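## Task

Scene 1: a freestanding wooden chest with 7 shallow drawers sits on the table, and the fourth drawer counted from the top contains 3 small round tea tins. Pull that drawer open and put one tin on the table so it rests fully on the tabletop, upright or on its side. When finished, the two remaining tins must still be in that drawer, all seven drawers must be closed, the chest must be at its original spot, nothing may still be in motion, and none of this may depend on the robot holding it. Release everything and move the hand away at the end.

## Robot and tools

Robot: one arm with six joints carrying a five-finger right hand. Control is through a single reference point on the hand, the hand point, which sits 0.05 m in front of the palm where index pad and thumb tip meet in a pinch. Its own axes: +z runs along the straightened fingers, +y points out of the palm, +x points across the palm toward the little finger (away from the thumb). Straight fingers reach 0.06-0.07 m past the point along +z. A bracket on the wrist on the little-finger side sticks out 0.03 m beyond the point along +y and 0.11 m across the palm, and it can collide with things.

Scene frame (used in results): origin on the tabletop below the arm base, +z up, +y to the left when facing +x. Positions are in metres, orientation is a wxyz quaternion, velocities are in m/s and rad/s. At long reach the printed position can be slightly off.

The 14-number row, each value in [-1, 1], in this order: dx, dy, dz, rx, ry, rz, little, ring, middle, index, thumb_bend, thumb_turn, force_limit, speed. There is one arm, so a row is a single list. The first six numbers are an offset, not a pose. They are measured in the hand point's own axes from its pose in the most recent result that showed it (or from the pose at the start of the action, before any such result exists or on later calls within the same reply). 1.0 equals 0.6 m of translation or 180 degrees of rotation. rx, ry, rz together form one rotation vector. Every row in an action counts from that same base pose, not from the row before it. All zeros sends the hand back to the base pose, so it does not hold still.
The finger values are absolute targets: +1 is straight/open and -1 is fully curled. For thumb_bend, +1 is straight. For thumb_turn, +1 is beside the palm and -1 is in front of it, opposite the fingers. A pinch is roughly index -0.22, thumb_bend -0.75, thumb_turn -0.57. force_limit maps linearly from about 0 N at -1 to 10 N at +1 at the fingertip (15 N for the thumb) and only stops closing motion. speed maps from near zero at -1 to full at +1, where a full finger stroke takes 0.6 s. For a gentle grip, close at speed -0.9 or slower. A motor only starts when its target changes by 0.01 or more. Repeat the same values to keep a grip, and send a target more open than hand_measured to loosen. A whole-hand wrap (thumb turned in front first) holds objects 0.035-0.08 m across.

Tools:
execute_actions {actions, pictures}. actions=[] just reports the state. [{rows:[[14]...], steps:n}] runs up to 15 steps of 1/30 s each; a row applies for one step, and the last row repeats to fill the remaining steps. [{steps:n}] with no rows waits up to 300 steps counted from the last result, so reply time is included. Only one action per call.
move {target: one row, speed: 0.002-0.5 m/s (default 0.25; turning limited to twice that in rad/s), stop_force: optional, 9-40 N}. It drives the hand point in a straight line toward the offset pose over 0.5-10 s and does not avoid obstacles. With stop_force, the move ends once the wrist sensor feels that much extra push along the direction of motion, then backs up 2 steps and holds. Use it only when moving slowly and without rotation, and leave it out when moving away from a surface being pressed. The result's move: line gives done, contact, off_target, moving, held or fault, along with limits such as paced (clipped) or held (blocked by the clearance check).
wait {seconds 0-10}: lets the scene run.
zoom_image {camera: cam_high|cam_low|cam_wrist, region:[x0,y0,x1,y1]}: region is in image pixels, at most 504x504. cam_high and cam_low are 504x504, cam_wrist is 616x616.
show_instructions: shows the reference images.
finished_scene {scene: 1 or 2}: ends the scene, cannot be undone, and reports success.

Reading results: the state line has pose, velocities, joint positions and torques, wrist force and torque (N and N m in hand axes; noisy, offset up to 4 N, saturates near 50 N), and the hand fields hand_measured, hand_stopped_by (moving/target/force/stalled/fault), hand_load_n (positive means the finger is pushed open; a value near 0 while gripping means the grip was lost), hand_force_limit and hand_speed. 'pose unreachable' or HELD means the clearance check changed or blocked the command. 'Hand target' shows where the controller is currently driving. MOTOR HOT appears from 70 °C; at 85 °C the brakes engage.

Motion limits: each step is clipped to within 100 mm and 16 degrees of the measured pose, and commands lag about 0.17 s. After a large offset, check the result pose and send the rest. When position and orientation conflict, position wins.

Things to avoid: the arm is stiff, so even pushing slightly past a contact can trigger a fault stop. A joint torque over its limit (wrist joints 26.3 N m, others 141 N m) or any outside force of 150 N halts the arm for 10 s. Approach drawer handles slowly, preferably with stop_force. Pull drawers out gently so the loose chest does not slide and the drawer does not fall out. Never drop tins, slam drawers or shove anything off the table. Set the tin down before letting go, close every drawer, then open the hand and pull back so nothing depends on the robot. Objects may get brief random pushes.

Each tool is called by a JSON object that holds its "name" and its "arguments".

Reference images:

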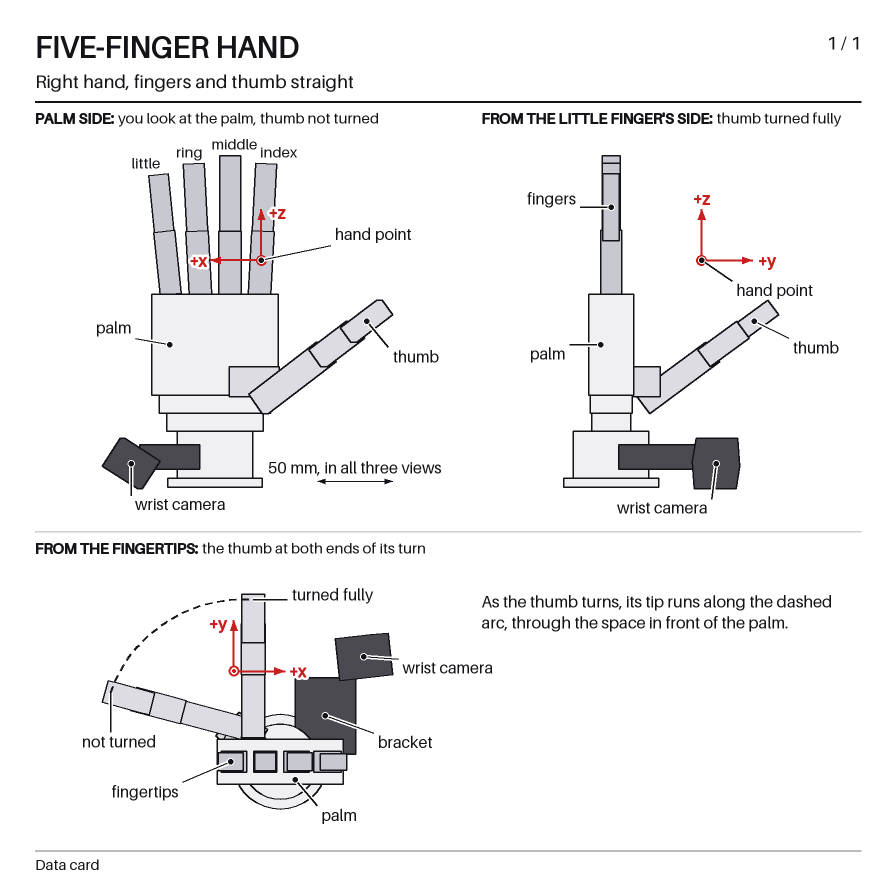

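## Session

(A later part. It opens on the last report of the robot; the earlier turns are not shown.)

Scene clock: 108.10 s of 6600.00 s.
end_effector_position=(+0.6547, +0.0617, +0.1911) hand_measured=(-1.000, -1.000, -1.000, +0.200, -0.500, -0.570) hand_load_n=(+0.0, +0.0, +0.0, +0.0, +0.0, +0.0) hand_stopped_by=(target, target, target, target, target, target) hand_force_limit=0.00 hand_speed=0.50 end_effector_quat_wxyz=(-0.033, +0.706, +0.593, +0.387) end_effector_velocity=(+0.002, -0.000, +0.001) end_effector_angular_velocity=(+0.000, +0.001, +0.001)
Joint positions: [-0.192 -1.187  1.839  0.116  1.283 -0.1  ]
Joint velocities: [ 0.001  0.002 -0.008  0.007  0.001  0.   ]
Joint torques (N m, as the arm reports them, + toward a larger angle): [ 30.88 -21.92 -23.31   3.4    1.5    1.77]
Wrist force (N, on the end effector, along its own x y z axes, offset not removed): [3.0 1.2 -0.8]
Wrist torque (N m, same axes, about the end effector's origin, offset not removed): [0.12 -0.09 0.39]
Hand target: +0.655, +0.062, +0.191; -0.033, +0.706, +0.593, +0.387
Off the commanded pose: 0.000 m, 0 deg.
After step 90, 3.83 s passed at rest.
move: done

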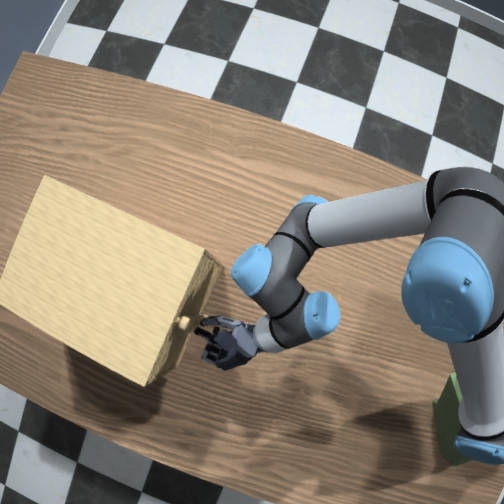

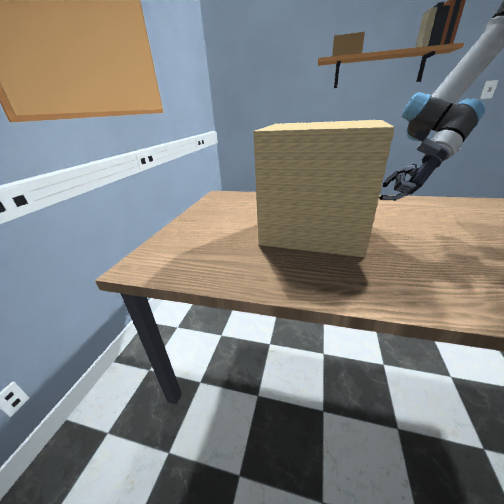

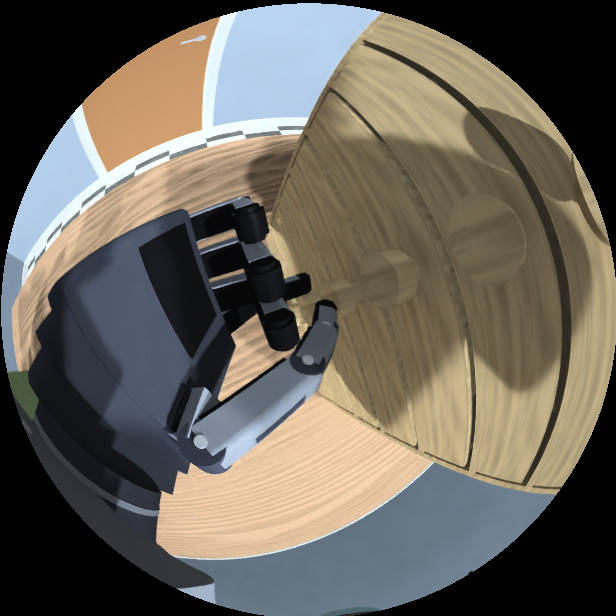

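{"name": "move", "arguments": {"target": [0,0,-0.03,0,0,0,-1,-1,-1,0.35,-0.5,-0.57,0,0.5], "speed": 0.05}}

{"name": "move", "arguments": {"target": [0,0.0216,0.0127,0,0,0,-1,-1,-1,0.35,-0.5,-0.57,0,0.5], "speed": 0.03}}

{"name": "zoom_image", "arguments": {"camera": "cam_wrist", "region": [230, 200, 480, 450]}}

{"name": "zoom_image", "arguments": {"camera": "cam_high", "region": [150, 240, 290, 380]}}

Scene clock: 117.27 s of 6600.00 s.
end_effector_position=(+0.6457, +0.0527, +0.2035) hand_measured=(-1.000, -1.000, -1.000, +0.350, -0.500, -0.570) hand_load_n=(+0.0, +0.0, +0.0, +0.0, +0.0, +0.0) hand_stopped_by=(target, target, target, target, target, target) hand_force_limit=0.00 hand_speed=0.50 end_effector_quat_wxyz=(-0.033, +0.706, +0.593, +0.387) end_effector_velocity=(-0.001, -0.002, +0.002) end_effector_angular_velocity=(-0.001, -0.002, -0.000)
Joint positions: [-0.205 -1.231  1.867  0.135  1.274 -0.109]
Joint velocities: [-0.002 -0.006  0.003  0.002 -0.001 -0.002]
Joint torques (N m, as the arm reports them, + toward a larger angle): [  5.27 -45.68   5.86   3.58  -3.45  -1.88]
Wrist force (N, on the end effector, along its own x y z axes, offset not removed): [0.8 2.1 -0.2]
Wrist torque (N m, same axes, about the end effector's origin, offset not removed): [0.37 0.20 0.36]
Hand target: +0.646, +0.053, +0.204; -0.033, +0.706, +0.593, +0.387
Off the commanded pose: 0.000 m, 0 deg.
After step 90, 5.33 s passed at rest.
move: done

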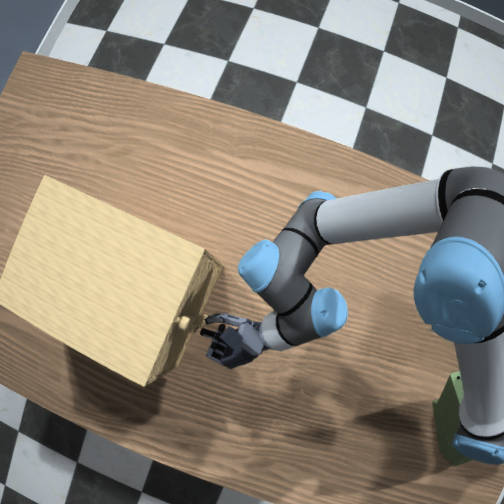

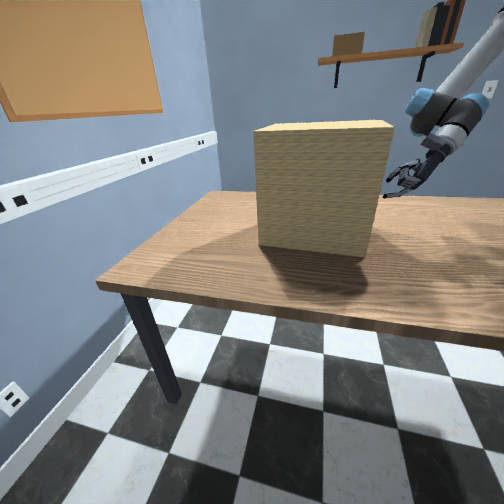

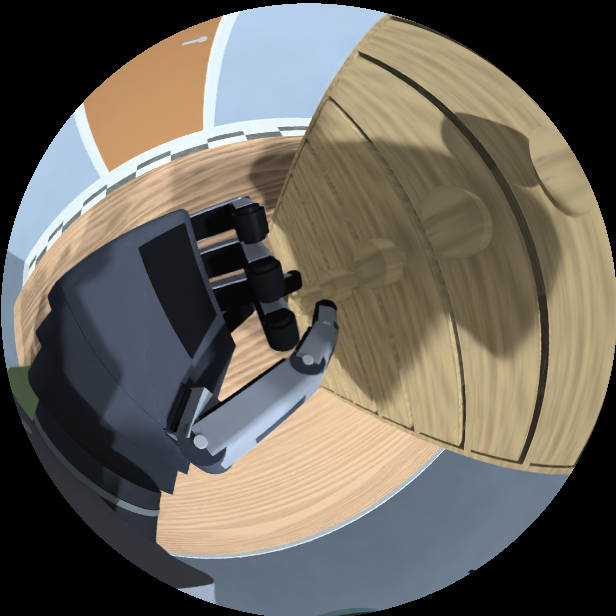

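Scene clock: 118.10 s of 6600.00 s.
end_effector_position=(+0.6605, +0.0527, +0.2036) hand_measured=(-1.000, -1.000, -1.000, +0.350, -0.500, -0.570) hand_load_n=(+0.0, +0.0, +0.0, +0.0, +0.0, +0.0) hand_stopped_by=(target, target, target, target, target, target) hand_force_limit=0.00 hand_speed=0.50 end_effector_quat_wxyz=(-0.033, +0.706, +0.593, +0.387) end_effector_velocity=(+0.002, +0.001, -0.000) end_effector_angular_velocity=(+0.000, +0.001, +0.001)
Joint positions: [-0.196 -1.208  1.82   0.158  1.28  -0.103]
Joint velocities: [ 0.002  0.004 -0.007  0.004  0.001  0.001]
Joint torques (N m, as the arm reports them, + toward a larger angle): [ 31.79 -19.87 -22.44   3.39   1.49   1.8 ]
Wrist force (N, on the end effector, along its own x y z axes, offset not removed): [0.0 2.5 1.7]
Wrist torque (N m, same axes, about the end effector's origin, offset not removed): [0.30 0.15 0.38]
Hand target: +0.661, +0.053, +0.204; -0.033, +0.706, +0.593, +0.387
Off the commanded pose: 0.000 m, 0 deg.
move: done

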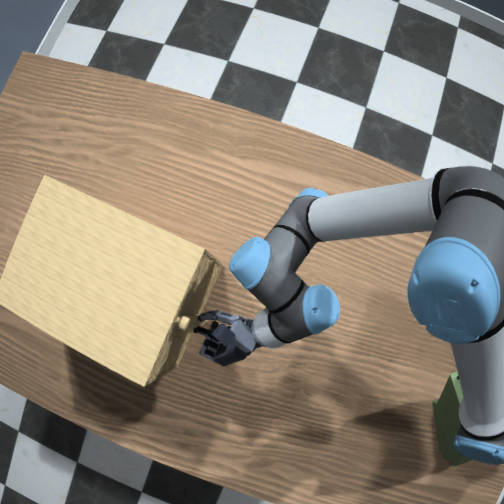

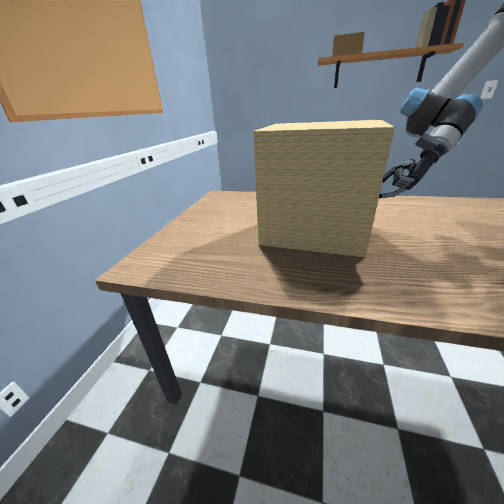

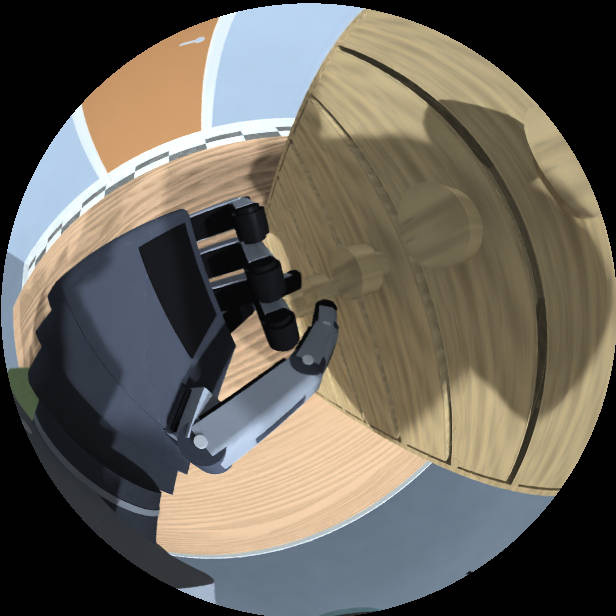

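Region (230, 200, 480, 450) of cam_wrist's 616x616 image, scaled by 2.016, with more detail than that image has.

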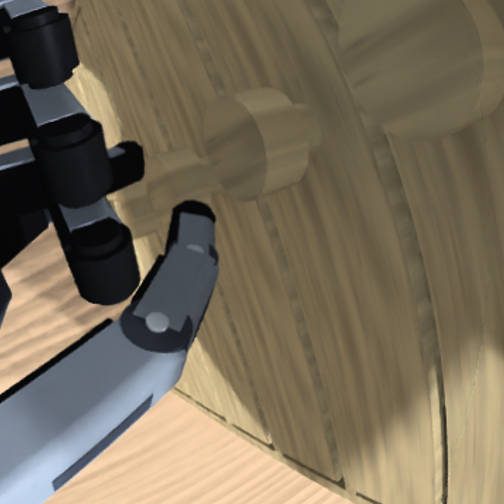

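Region (150, 240, 290, 380) of cam_high's 504x504 image, scaled by 3.600, with more detail than that image has.

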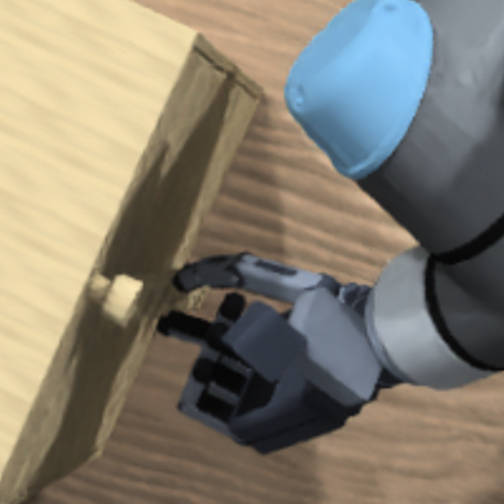

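{"name": "move", "arguments": {"target": [0.012,0.006,-0.004,0,0,0,-1,-1,-1,0.35,-0.5,-0.57,0,0.5], "speed": 0.02}}

{"name": "execute_actions", "arguments": {"actions": [{"rows":[[0,0,0,0,0,0,-1,-1,-1,0.1,-0.5,-0.57,0.2,-0.5]],"steps":15}]}}

{"name": "zoom_image", "arguments": {"camera": "cam_wrist", "region": [230, 200, 480, 450]}}

{"name": "zoom_image", "arguments": {"camera": "cam_high", "region": [150, 240, 290, 380]}}

Scene clock: 124.47 s of 6600.00 s.
end_effector_position=(+0.6623, +0.0562, +0.2107) hand_measured=(-1.000, -1.000, -1.000, +0.350, -0.500, -0.570) hand_load_n=(+0.0, +0.0, +0.0, +0.0, +0.0, +0.0) hand_stopped_by=(target, target, target, target, target, target) hand_force_limit=0.00 hand_speed=0.50 end_effector_quat_wxyz=(-0.033, +0.706, +0.593, +0.387) end_effector_velocity=(-0.000, +0.001, +0.002) end_effector_angular_velocity=(+0.000, +0.002, -0.000)
Joint positions: [-0.181 -1.214  1.812  0.168  1.291 -0.092]
Joint velocities: [ 0.005 -0.002 -0.001  0.004  0.004  0.004]
Joint torques (N m, as the arm reports them, + toward a larger angle): [ 30.05 -45.54 -23.65   3.47   1.53   1.7 ]
Wrist force (N, on the end effector, along its own x y z axes, offset not removed): [0.3 2.2 -0.5]
Wrist torque (N m, same axes, about the end effector's origin, offset not removed): [0.41 0.41 0.28]
Hand target: +0.662, +0.056, +0.211; -0.033, +0.706, +0.593, +0.387
Off the commanded pose: 0.000 m, 0 deg.
After step 90, 2.63 s passed at rest.
move: done

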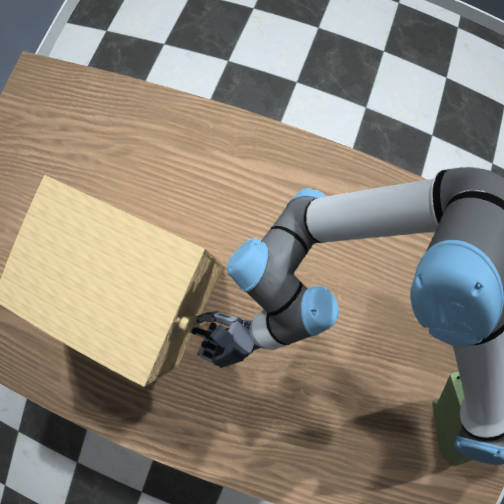

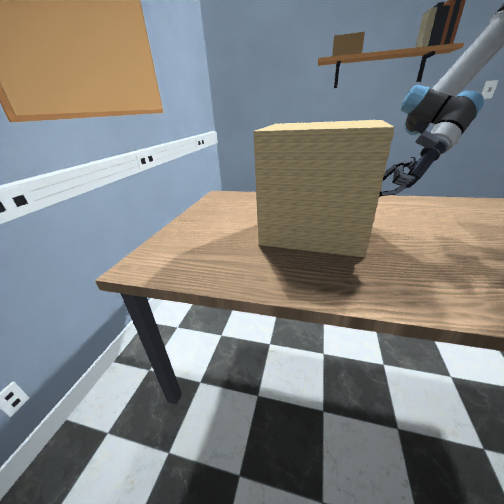

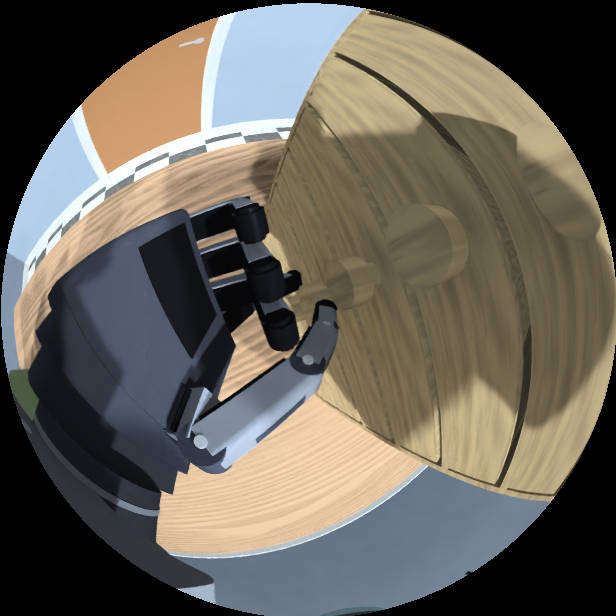

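Scene clock: 124.97 s of 6600.00 s.
end_effector_position=(+0.6623, +0.0562, +0.2107) hand_measured=(-1.000, -1.000, -1.000, +0.218, -0.500, -0.570) hand_load_n=(+0.0, +0.0, +0.0, +9.0, +0.0, +0.0) hand_stopped_by=(target, target, target, force, target, target) hand_force_limit=0.20 hand_speed=-0.50 end_effector_quat_wxyz=(-0.033, +0.706, +0.593, +0.387) end_effector_velocity=(+0.000, -0.001, -0.000) end_effector_angular_velocity=(+0.000, +0.000, -0.001)
Joint positions: [-0.18  -1.214  1.812  0.168  1.291 -0.092]
Joint velocities: [-0.001  0.    -0.    -0.    -0.001  0.   ]
Joint torques (N m, as the arm reports them, + toward a larger angle): [ 12.8  -40.74  -9.88  -0.53  -2.27  -1.81]
Wrist force (N, on the end effector, along its own x y z axes, offset not removed): [2.2 -4.5 8.4]
Wrist torque (N m, same axes, about the end effector's origin, offset not removed): [0.18 0.75 0.35]
Hand target: +0.662, +0.056, +0.211; -0.033, +0.706, +0.593, +0.387
Off the commanded pose: 0.000 m, 0 deg.
Steps of this call (steps 1 to 15: all 15 steps of this action). Readings (end_effector_position | what the end effector reports):
1: (+0.6623, +0.0562, +0.2107) | hand_measured=(-1.000, -1.000, -1.000, +0.350, -0.500, -0.570) hand_load_n=(+0.0, +0.0, +0.0, +0.0, +0.0, +0.0) hand_stopped_by=(target, target, target, moving, target, target) hand_force_limit=0.20 hand_speed=-0.50
2: (+0.6623, +0.0562, +0.2107) | hand_measured=(-1.000, -1.000, -1.000, +0.350, -0.500, -0.570) hand_load_n=(+0.0, +0.0, +0.0, +0.0, +0.0, +0.0) hand_stopped_by=(target, target, target, moving, target, target) hand_force_limit=0.20 hand_speed=-0.50
4: (+0.6623, +0.0562, +0.2107) | hand_measured=(-1.000, -1.000, -1.000, +0.324, -0.500, -0.570) hand_load_n=(+0.0, +0.0, +0.0, +0.0, +0.0, +0.0) hand_stopped_by=(target, target, target, moving, target, target) hand_force_limit=0.20 hand_speed=-0.50
8: (+0.6623, +0.0562, +0.2107) | hand_measured=(-1.000, -1.000, -1.000, +0.216, -0.500, -0.570) hand_load_n=(+0.0, +0.0, +0.0, +9.5, +0.0, +0.0) hand_stopped_by=(target, target, target, force, target, target) hand_force_limit=0.20 hand_speed=-0.50
15: the state above

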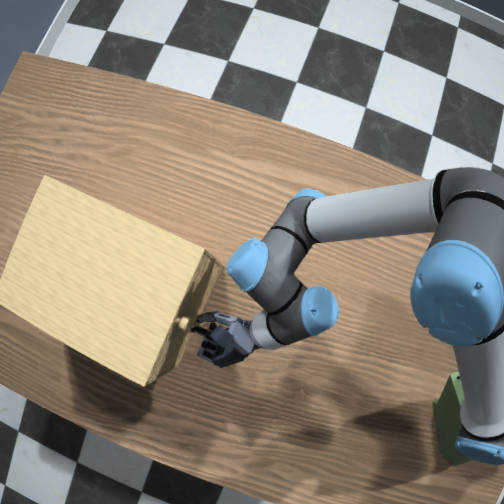

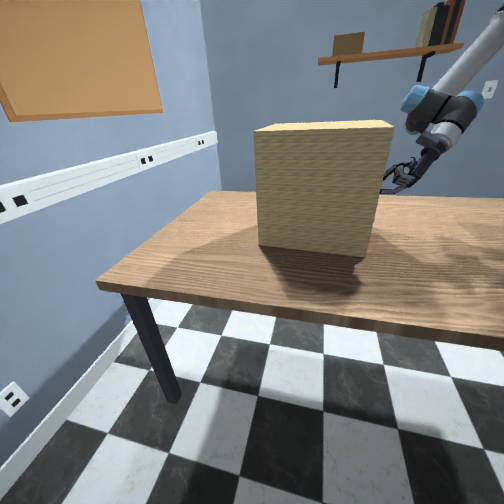

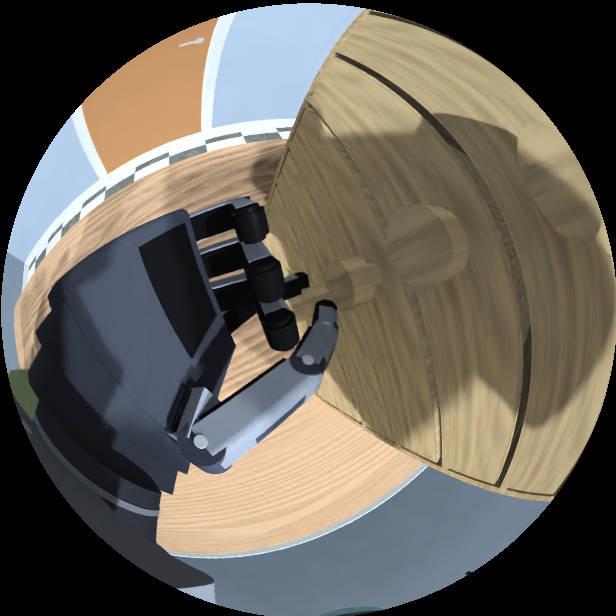

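Region (230, 200, 480, 450) of cam_wrist's 616x616 image, scaled by 2.016, with more detail than that image has.

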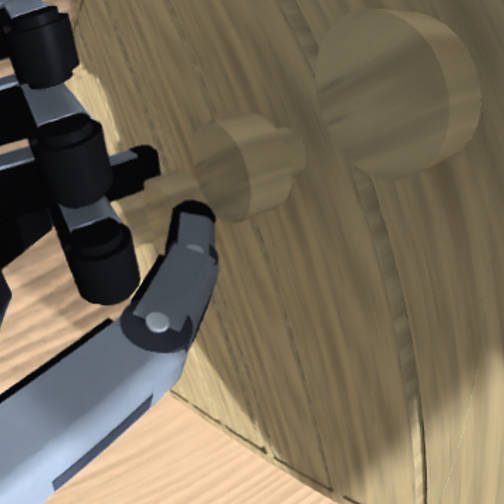

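Region (150, 240, 290, 380) of cam_high's 504x504 image, scaled by 3.600, with more detail than that image has.

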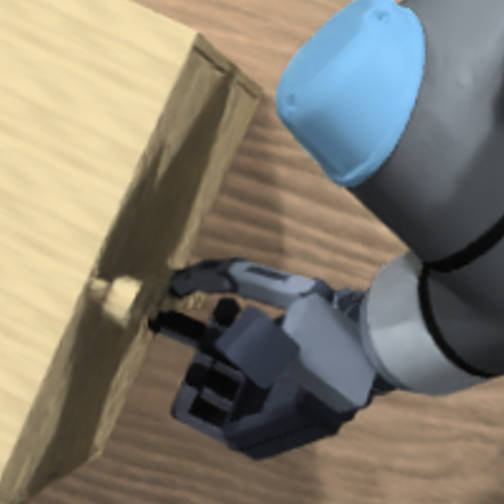

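{"name": "execute_actions", "arguments": {"actions": [{"rows":[[0,0,0,0,0,0,-1,-1,-1,0.4,-0.45,-0.57,0.2,0]],"steps":6}], "pictures": false}}

{"name": "move", "arguments": {"target": [-0.008,0.011,0.018,0,0,0,-1,-1,-1,0.4,-0.45,-0.57,0.2,0], "speed": 0.02}}

{"name": "zoom_image", "arguments": {"camera": "cam_wrist", "region": [230, 200, 480, 450]}}

{"name": "zoom_image", "arguments": {"camera": "cam_high", "region": [150, 240, 290, 380]}}

Scene clock: 129.83 s of 6600.00 s.
end_effector_position=(+0.6623, +0.0562, +0.2107) hand_measured=(-1.000, -1.000, -1.000, +0.378, -0.450, -0.570) hand_load_n=(+0.0, +0.0, +0.0, +0.0, +0.0, +0.0) hand_stopped_by=(target, target, target, moving, moving, target) hand_force_limit=0.20 hand_speed=0.00 end_effector_quat_wxyz=(-0.032, +0.706, +0.593, +0.387) end_effector_velocity=(+0.001, -0.001, +0.000) end_effector_angular_velocity=(-0.000, -0.001, -0.001)
Joint positions: [-0.181 -1.214  1.812  0.168  1.291 -0.092]
Joint velocities: [-0.001  0.    -0.001 -0.    -0.     0.   ]
Joint torques (N m, as the arm reports them, + toward a larger angle): [ 10.83 -29.79  -5.04   0.12  -0.7   -1.06]
Wrist force (N, on the end effector, along its own x y z axes, offset not removed): [-1.0 1.4 1.3]
Wrist torque (N m, same axes, about the end effector's origin, offset not removed): [0.26 0.44 0.18]
Hand target: +0.662, +0.056, +0.211; -0.033, +0.706, +0.593, +0.387
Off the commanded pose: 0.000 m, 0 deg.
Steps of this call (steps 1 to 90: nothing new was sent; then 1.67 s passed at rest; steps 91 to 96: all 6 steps of this action). Readings (end_effector_position | what the end effector reports):
91: (+0.6623, +0.0562, +0.2107) | hand_measured=(-1.000, -1.000, -1.000, +0.218, -0.500, -0.570) hand_load_n=(+0.0, +0.0, +0.0, +9.0, +0.0, +0.0) hand_stopped_by=(target, target, target, moving, moving, target) hand_force_limit=0.20 hand_speed=0.00
92: (+0.6623, +0.0562, +0.2107) | hand_measured=(-1.000, -1.000, -1.000, +0.218, -0.500, -0.570) hand_load_n=(+0.0, +0.0, +0.0, +9.0, +0.0, +0.0) hand_stopped_by=(target, target, target, moving, moving, target) hand_force_limit=0.20 hand_speed=0.00
94: (+0.6623, +0.0562, +0.2107) | hand_measured=(-1.000, -1.000, -1.000, +0.266, -0.468, -0.570) hand_load_n=(+0.0, +0.0, +0.0, +1.0, +0.0, +0.0) hand_stopped_by=(target, target, target, moving, moving, target) hand_force_limit=0.20 hand_speed=0.00
96: the state above

Scene clock: 131.03 s of 6600.00 s.
end_effector_position=(+0.6732, +0.0558, +0.2032) hand_measured=(-1.000, -1.000, -1.000, +0.400, -0.450, -0.570) hand_load_n=(+0.0, +0.0, +0.0, +0.0, +0.0, +0.0) hand_stopped_by=(target, target, target, target, target, target) hand_force_limit=0.20 hand_speed=0.00 end_effector_quat_wxyz=(-0.032, +0.706, +0.593, +0.387) end_effector_velocity=(+0.002, +0.001, -0.001) end_effector_angular_velocity=(+0.001, +0.000, +0.001)
Joint positions: [-0.183 -1.184  1.778  0.173  1.29  -0.093]
Joint velocities: [ 0.001  0.005 -0.006  0.002 -0.    -0.   ]
Joint torques (N m, as the arm reports them, + toward a larger angle): [  5.8  -22.75 -24.65   3.58  -3.52  -1.76]
Wrist force (N, on the end effector, along its own x y z axes, offset not removed): [0.3 0.3 -0.8]
Wrist torque (N m, same axes, about the end effector's origin, offset not removed): [0.06 0.19 0.12]
Hand target: +0.673, +0.056, +0.203; -0.032, +0.706, +0.593, +0.387
Off the commanded pose: 0.000 m, 0 deg.
move: done

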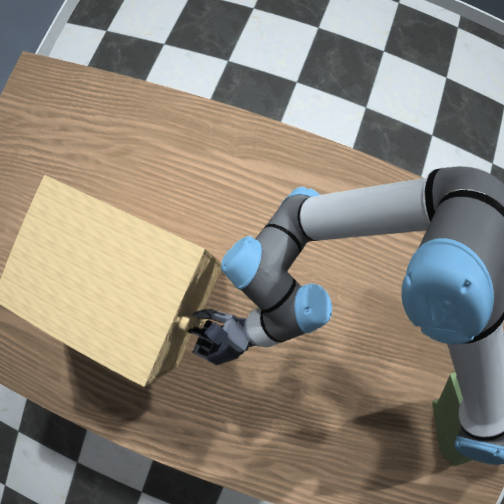

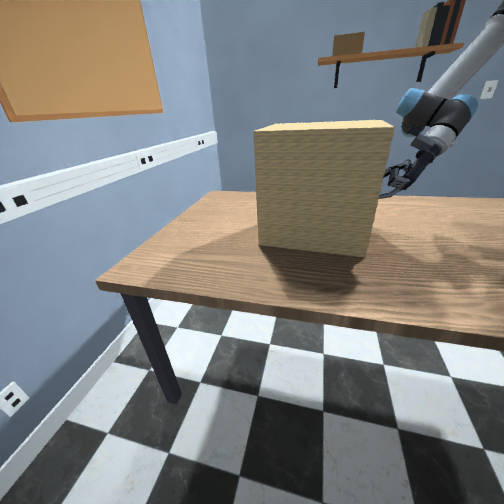

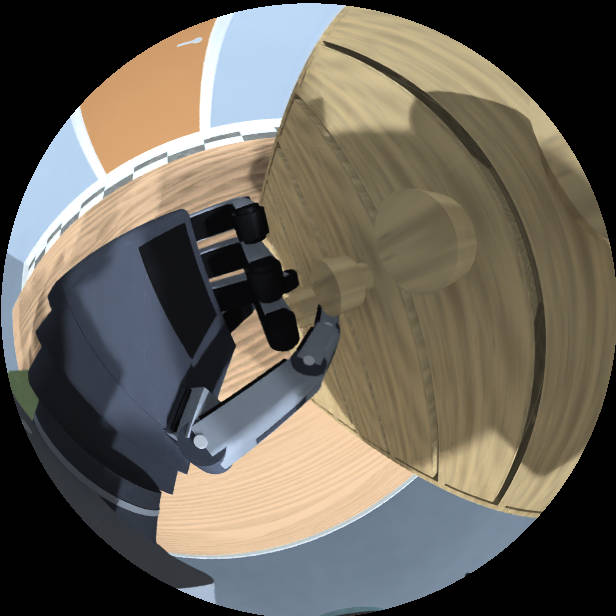

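Region (230, 200, 480, 450) of cam_wrist's 616x616 image, scaled by 2.016, with more detail than that image has.

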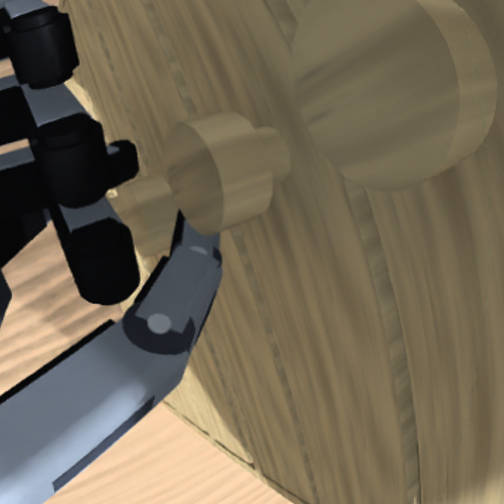

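Region (150, 240, 290, 380) of cam_high's 504x504 image, scaled by 3.600, with more detail than that image has.

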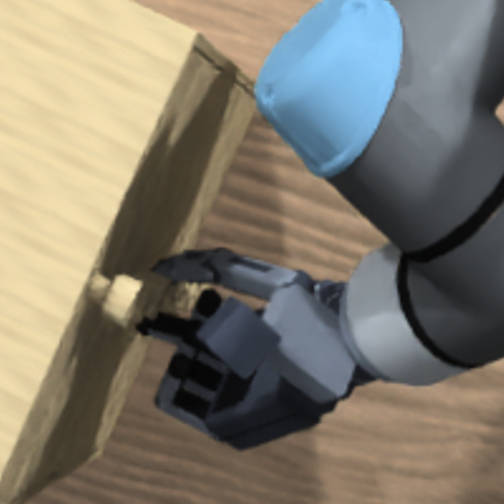

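{"name": "execute_actions", "arguments": {"actions": [{"rows":[[0,0,0,0,0,0,-1,-1,-1,-0.2,-0.45,-0.57,-0.6,-0.6]],"steps":15}], "pictures": false}}

{"name": "execute_actions", "arguments": {"actions": [{"rows":[[0,0,0,0,0,0,-1,-1,-1,-0.2,-0.8,-0.57,-0.6,-0.6]],"steps":15}]}}

{"name": "zoom_image", "arguments": {"camera": "cam_wrist", "region": [230, 200, 480, 450]}}

{"name": "zoom_image", "arguments": {"camera": "cam_high", "region": [150, 240, 290, 380]}}

Scene clock: 134.50 s of 6600.00 s.
end_effector_position=(+0.6732, +0.0558, +0.2031) hand_measured=(-1.000, -1.000, -1.000, +0.180, -0.450, -0.570) hand_load_n=(+0.0, +0.0, +0.0, +2.5, +0.0, +0.0) hand_stopped_by=(target, target, target, force, target, target) hand_force_limit=-0.60 hand_speed=-0.60 end_effector_quat_wxyz=(-0.033, +0.706, +0.593, +0.387) end_effector_velocity=(+0.001, -0.000, +0.001) end_effector_angular_velocity=(-0.000, -0.003, -0.001)
Joint positions: [-0.183 -1.184  1.778  0.173  1.29  -0.093]
Joint velocities: [ 0.001 -0.001 -0.001 -0.001 -0.     0.   ]
Joint torques (N m, as the arm reports them, + toward a larger angle): [ 11.13 -49.32   4.24  -1.09  -2.06  -0.2 ]
Wrist force (N, on the end effector, along its own x y z axes, offset not removed): [2.8 -0.6 2.9]
Wrist torque (N m, same axes, about the end effector's origin, offset not removed): [0.09 0.04 0.33]
Hand target: +0.673, +0.056, +0.203; -0.032, +0.706, +0.593, +0.387
Off the commanded pose: 0.000 m, 0 deg.
Steps of this call (steps 1 to 89: nothing new was sent; steps 90 to 104: all 15 steps of this action). Readings (end_effector_position | what the end effector reports):
90: (+0.6735, +0.0558, +0.2030) | hand_measured=(-1.000, -1.000, -1.000, +0.400, -0.450, -0.570) hand_load_n=(+0.0, +0.0, +0.0, +0.0, +0.0, +0.0) hand_stopped_by=(target, target, target, moving, target, target) hand_force_limit=-0.60 hand_speed=-0.60
91: (+0.6735, +0.0558, +0.2030) | hand_measured=(-1.000, -1.000, -1.000, +0.400, -0.450, -0.570) hand_load_n=(+0.0, +0.0, +0.0, +0.0, +0.0, +0.0) hand_stopped_by=(target, target, target, moving, target, target) hand_force_limit=-0.60 hand_speed=-0.60
93: (+0.6734, +0.0558, +0.2030) | hand_measured=(-1.000, -1.000, -1.000, +0.380, -0.450, -0.570) hand_load_n=(+0.0, +0.0, +0.0, +0.0, +0.0, +0.0) hand_stopped_by=(target, target, target, moving, target, target) hand_force_limit=-0.60 hand_speed=-0.60
97: (+0.6732, +0.0559, +0.2030) | hand_measured=(-1.000, -1.000, -1.000, +0.290, -0.450, -0.570) hand_load_n=(+0.0, +0.0, +0.0, +0.0, +0.0, +0.0) hand_stopped_by=(target, target, target, moving, target, target) hand_force_limit=-0.60 hand_speed=-0.60
104: the state above

Scene clock: 135.00 s of 6600.00 s.
end_effector_position=(+0.6732, +0.0558, +0.2031) hand_measured=(-1.000, -1.000, -1.000, +0.180, -0.618, -0.570) hand_load_n=(+0.0, +0.0, +0.0, +3.0, +0.0, +0.0) hand_stopped_by=(target, target, target, force, moving, target) hand_force_limit=-0.60 hand_speed=-0.60 end_effector_quat_wxyz=(-0.033, +0.706, +0.593, +0.387) end_effector_velocity=(+0.000, -0.001, -0.000) end_effector_angular_velocity=(-0.000, -0.000, -0.001)
Joint positions: [-0.183 -1.184  1.778  0.173  1.29  -0.093]
Joint velocities: [-0.001  0.    -0.001 -0.    -0.     0.   ]
Joint torques (N m, as the arm reports them, + toward a larger angle): [ 10.97 -45.78   3.76  -0.04  -1.9    0.08]
Wrist force (N, on the end effector, along its own x y z axes, offset not removed): [2.2 1.3 4.0]
Wrist torque (N m, same axes, about the end effector's origin, offset not removed): [0.53 0.11 0.36]
Hand target: +0.673, +0.056, +0.203; -0.033, +0.706, +0.593, +0.387
Off the commanded pose: 0.000 m, 0 deg.
Steps of this call (steps 1 to 15: all 15 steps of this action). Readings (end_effector_position | what the end effector reports):
1: (+0.6732, +0.0558, +0.2031) | hand_measured=(-1.000, -1.000, -1.000, +0.180, -0.450, -0.570) hand_load_n=(+0.0, +0.0, +0.0, +2.5, +0.0, +0.0) hand_stopped_by=(target, target, target, force, moving, target) hand_force_limit=-0.60 hand_speed=-0.60
2: (+0.6732, +0.0558, +0.2031) | hand_measured=(-1.000, -1.000, -1.000, +0.180, -0.450, -0.570) hand_load_n=(+0.0, +0.0, +0.0, +3.0, +0.0, +0.0) hand_stopped_by=(target, target, target, force, moving, target) hand_force_limit=-0.60 hand_speed=-0.60
4: (+0.6732, +0.0558, +0.2031) | hand_measured=(-1.000, -1.000, -1.000, +0.180, -0.462, -0.570) hand_load_n=(+0.0, +0.0, +0.0, +3.0, +0.0, +0.0) hand_stopped_by=(target, target, target, force, moving, target) hand_force_limit=-0.60 hand_speed=-0.60
8: (+0.6732, +0.0558, +0.2031) | hand_measured=(-1.000, -1.000, -1.000, +0.180, -0.518, -0.570) hand_load_n=(+0.0, +0.0, +0.0, +3.0, +0.0, +0.0) hand_stopped_by=(target, target, target, force, moving, target) hand_force_limit=-0.60 hand_speed=-0.60
15: the state above

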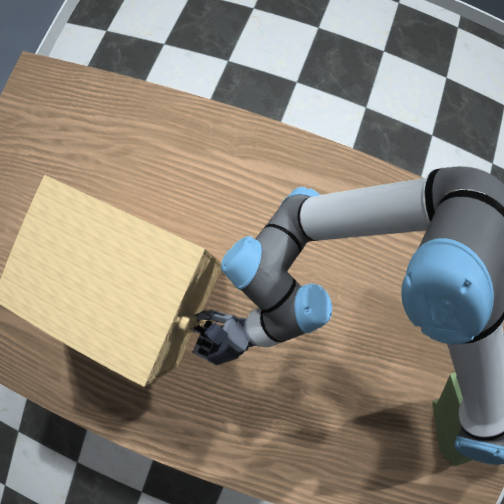

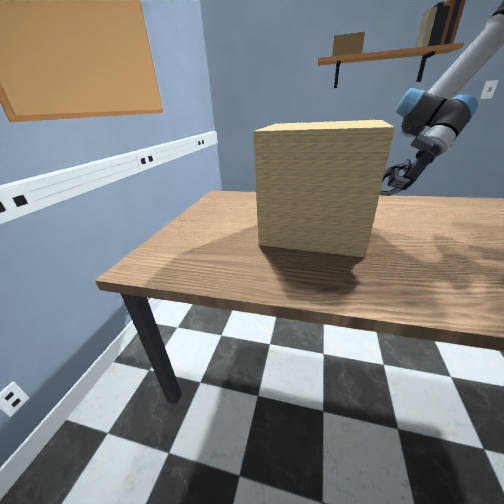

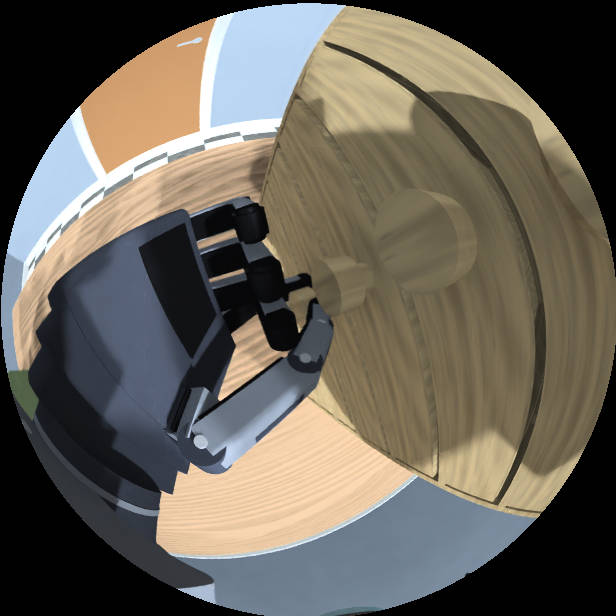

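Region (230, 200, 480, 450) of cam_wrist's 616x616 image, scaled by 2.016, with more detail than that image has.

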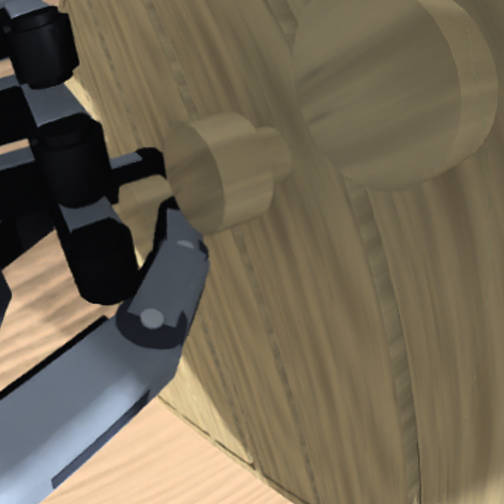

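Region (150, 240, 290, 380) of cam_high's 504x504 image, scaled by 3.600, with more detail than that image has.

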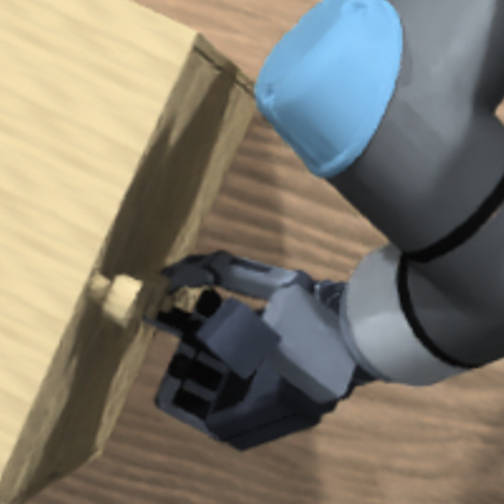

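{"name": "execute_actions", "arguments": {"actions": [{"rows":[[0,0,0,0,0,0,-1,-1,-1,-0.2,-1,-0.57,-0.6,-0.5]],"steps":15}]}}

{"name": "zoom_image", "arguments": {"camera": "cam_wrist", "region": [260, 230, 410, 380]}}

{"name": "zoom_image", "arguments": {"camera": "cam_high", "region": [165, 290, 235, 360]}}

Scene clock: 139.07 s of 6600.00 s.
end_effector_position=(+0.6732, +0.0558, +0.2031) hand_measured=(-1.000, -1.000, -1.000, +0.182, -0.806, -0.570) hand_load_n=(+0.0, +0.0, +0.0, +4.5, +3.5, +0.0) hand_stopped_by=(target, target, target, force, force, target) hand_force_limit=-0.60 hand_speed=-0.50 end_effector_quat_wxyz=(-0.033, +0.706, +0.593, +0.387) end_effector_velocity=(+0.000, +0.000, +0.000) end_effector_angular_velocity=(-0.000, -0.000, +0.000)
Joint positions: [-0.183 -1.184  1.778  0.173  1.29  -0.093]
Joint velocities: [ 0.     0.    -0.001  0.     0.    -0.   ]
Joint torques (N m, as the arm reports them, + toward a larger angle): [ 11.68 -35.26  -2.67   2.16  -1.87   0.04]
Wrist force (N, on the end effector, along its own x y z axes, offset not removed): [-1.3 2.7 4.5]
Wrist torque (N m, same axes, about the end effector's origin, offset not removed): [0.40 0.31 0.20]
Hand target: +0.673, +0.056, +0.203; -0.033, +0.706, +0.593, +0.387
Off the commanded pose: 0.000 m, 0 deg.
Steps of this call (steps 1 to 90: nothing new was sent; then 0.57 s passed at rest; steps 91 to 105: all 15 steps of this action). Readings (end_effector_position | what the end effector reports):
91: (+0.6732, +0.0558, +0.2031) | hand_measured=(-1.000, -1.000, -1.000, +0.182, -0.796, -0.570) hand_load_n=(+0.0, +0.0, +0.0, +4.0, +3.0, +0.0) hand_stopped_by=(target, target, target, force, moving, target) hand_force_limit=-0.60 hand_speed=-0.50
92: (+0.6732, +0.0558, +0.2031) | hand_measured=(-1.000, -1.000, -1.000, +0.182, -0.796, -0.570) hand_load_n=(+0.0, +0.0, +0.0, +4.0, +3.0, +0.0) hand_stopped_by=(target, target, target, force, moving, target) hand_force_limit=-0.60 hand_speed=-0.50
94: (+0.6732, +0.0558, +0.2031) | hand_measured=(-1.000, -1.000, -1.000, +0.182, -0.808, -0.570) hand_load_n=(+0.0, +0.0, +0.0, +4.5, +3.5, +0.0) hand_stopped_by=(target, target, target, force, force, target) hand_force_limit=-0.60 hand_speed=-0.50
98: (+0.6732, +0.0558, +0.2031) | hand_measured=(-1.000, -1.000, -1.000, +0.182, -0.806, -0.570) hand_load_n=(+0.0, +0.0, +0.0, +4.5, +3.5, +0.0) hand_stopped_by=(target, target, target, force, force, target) hand_force_limit=-0.60 hand_speed=-0.50
105: the state above

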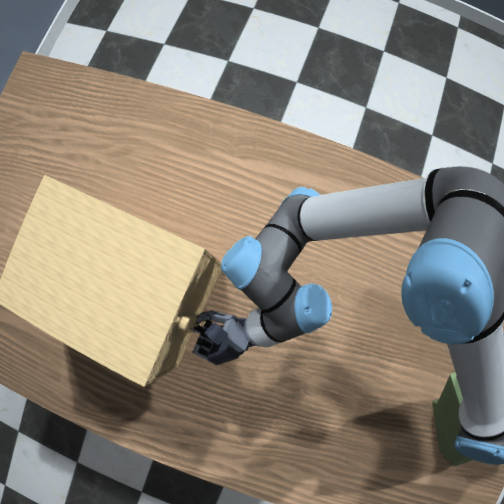

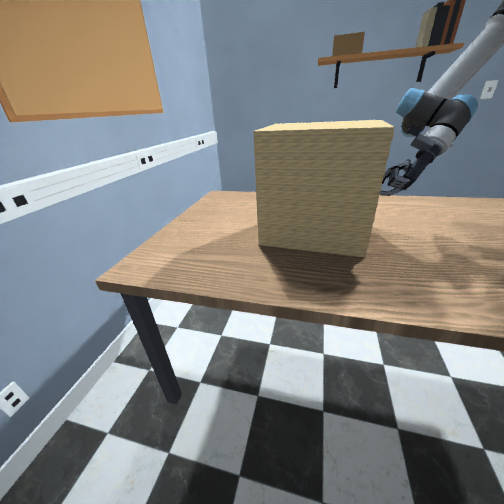

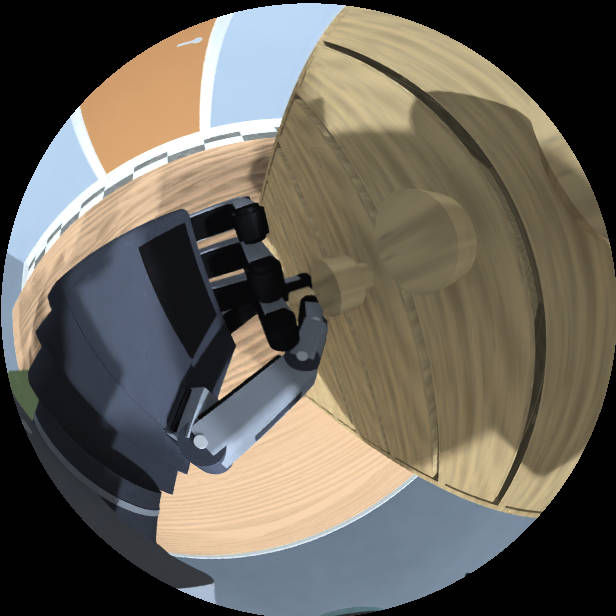

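Region (260, 230, 410, 380) of cam_wrist's 616x616 image, scaled by 3.360, with more detail than that image has.

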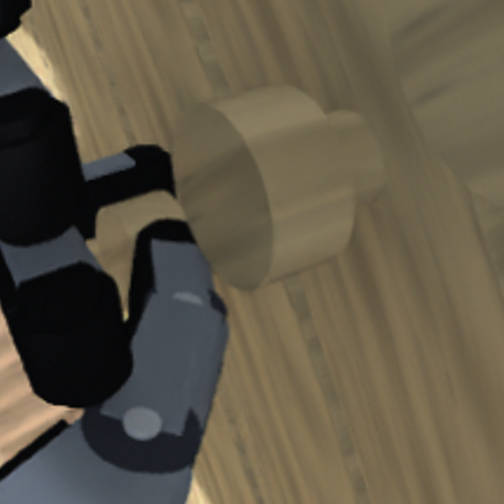

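Region (165, 290, 235, 360) of cam_high's 504x504 image, scaled by 7.200, with more detail than that image has.

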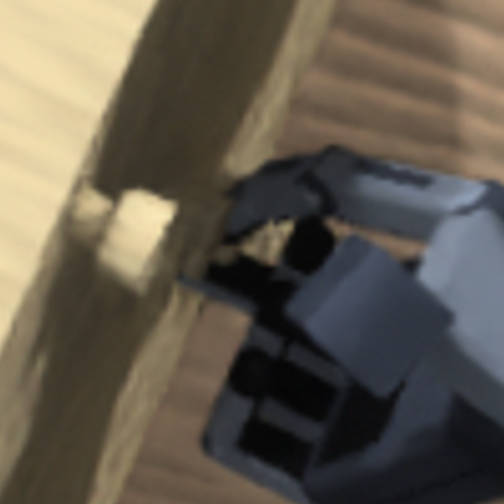

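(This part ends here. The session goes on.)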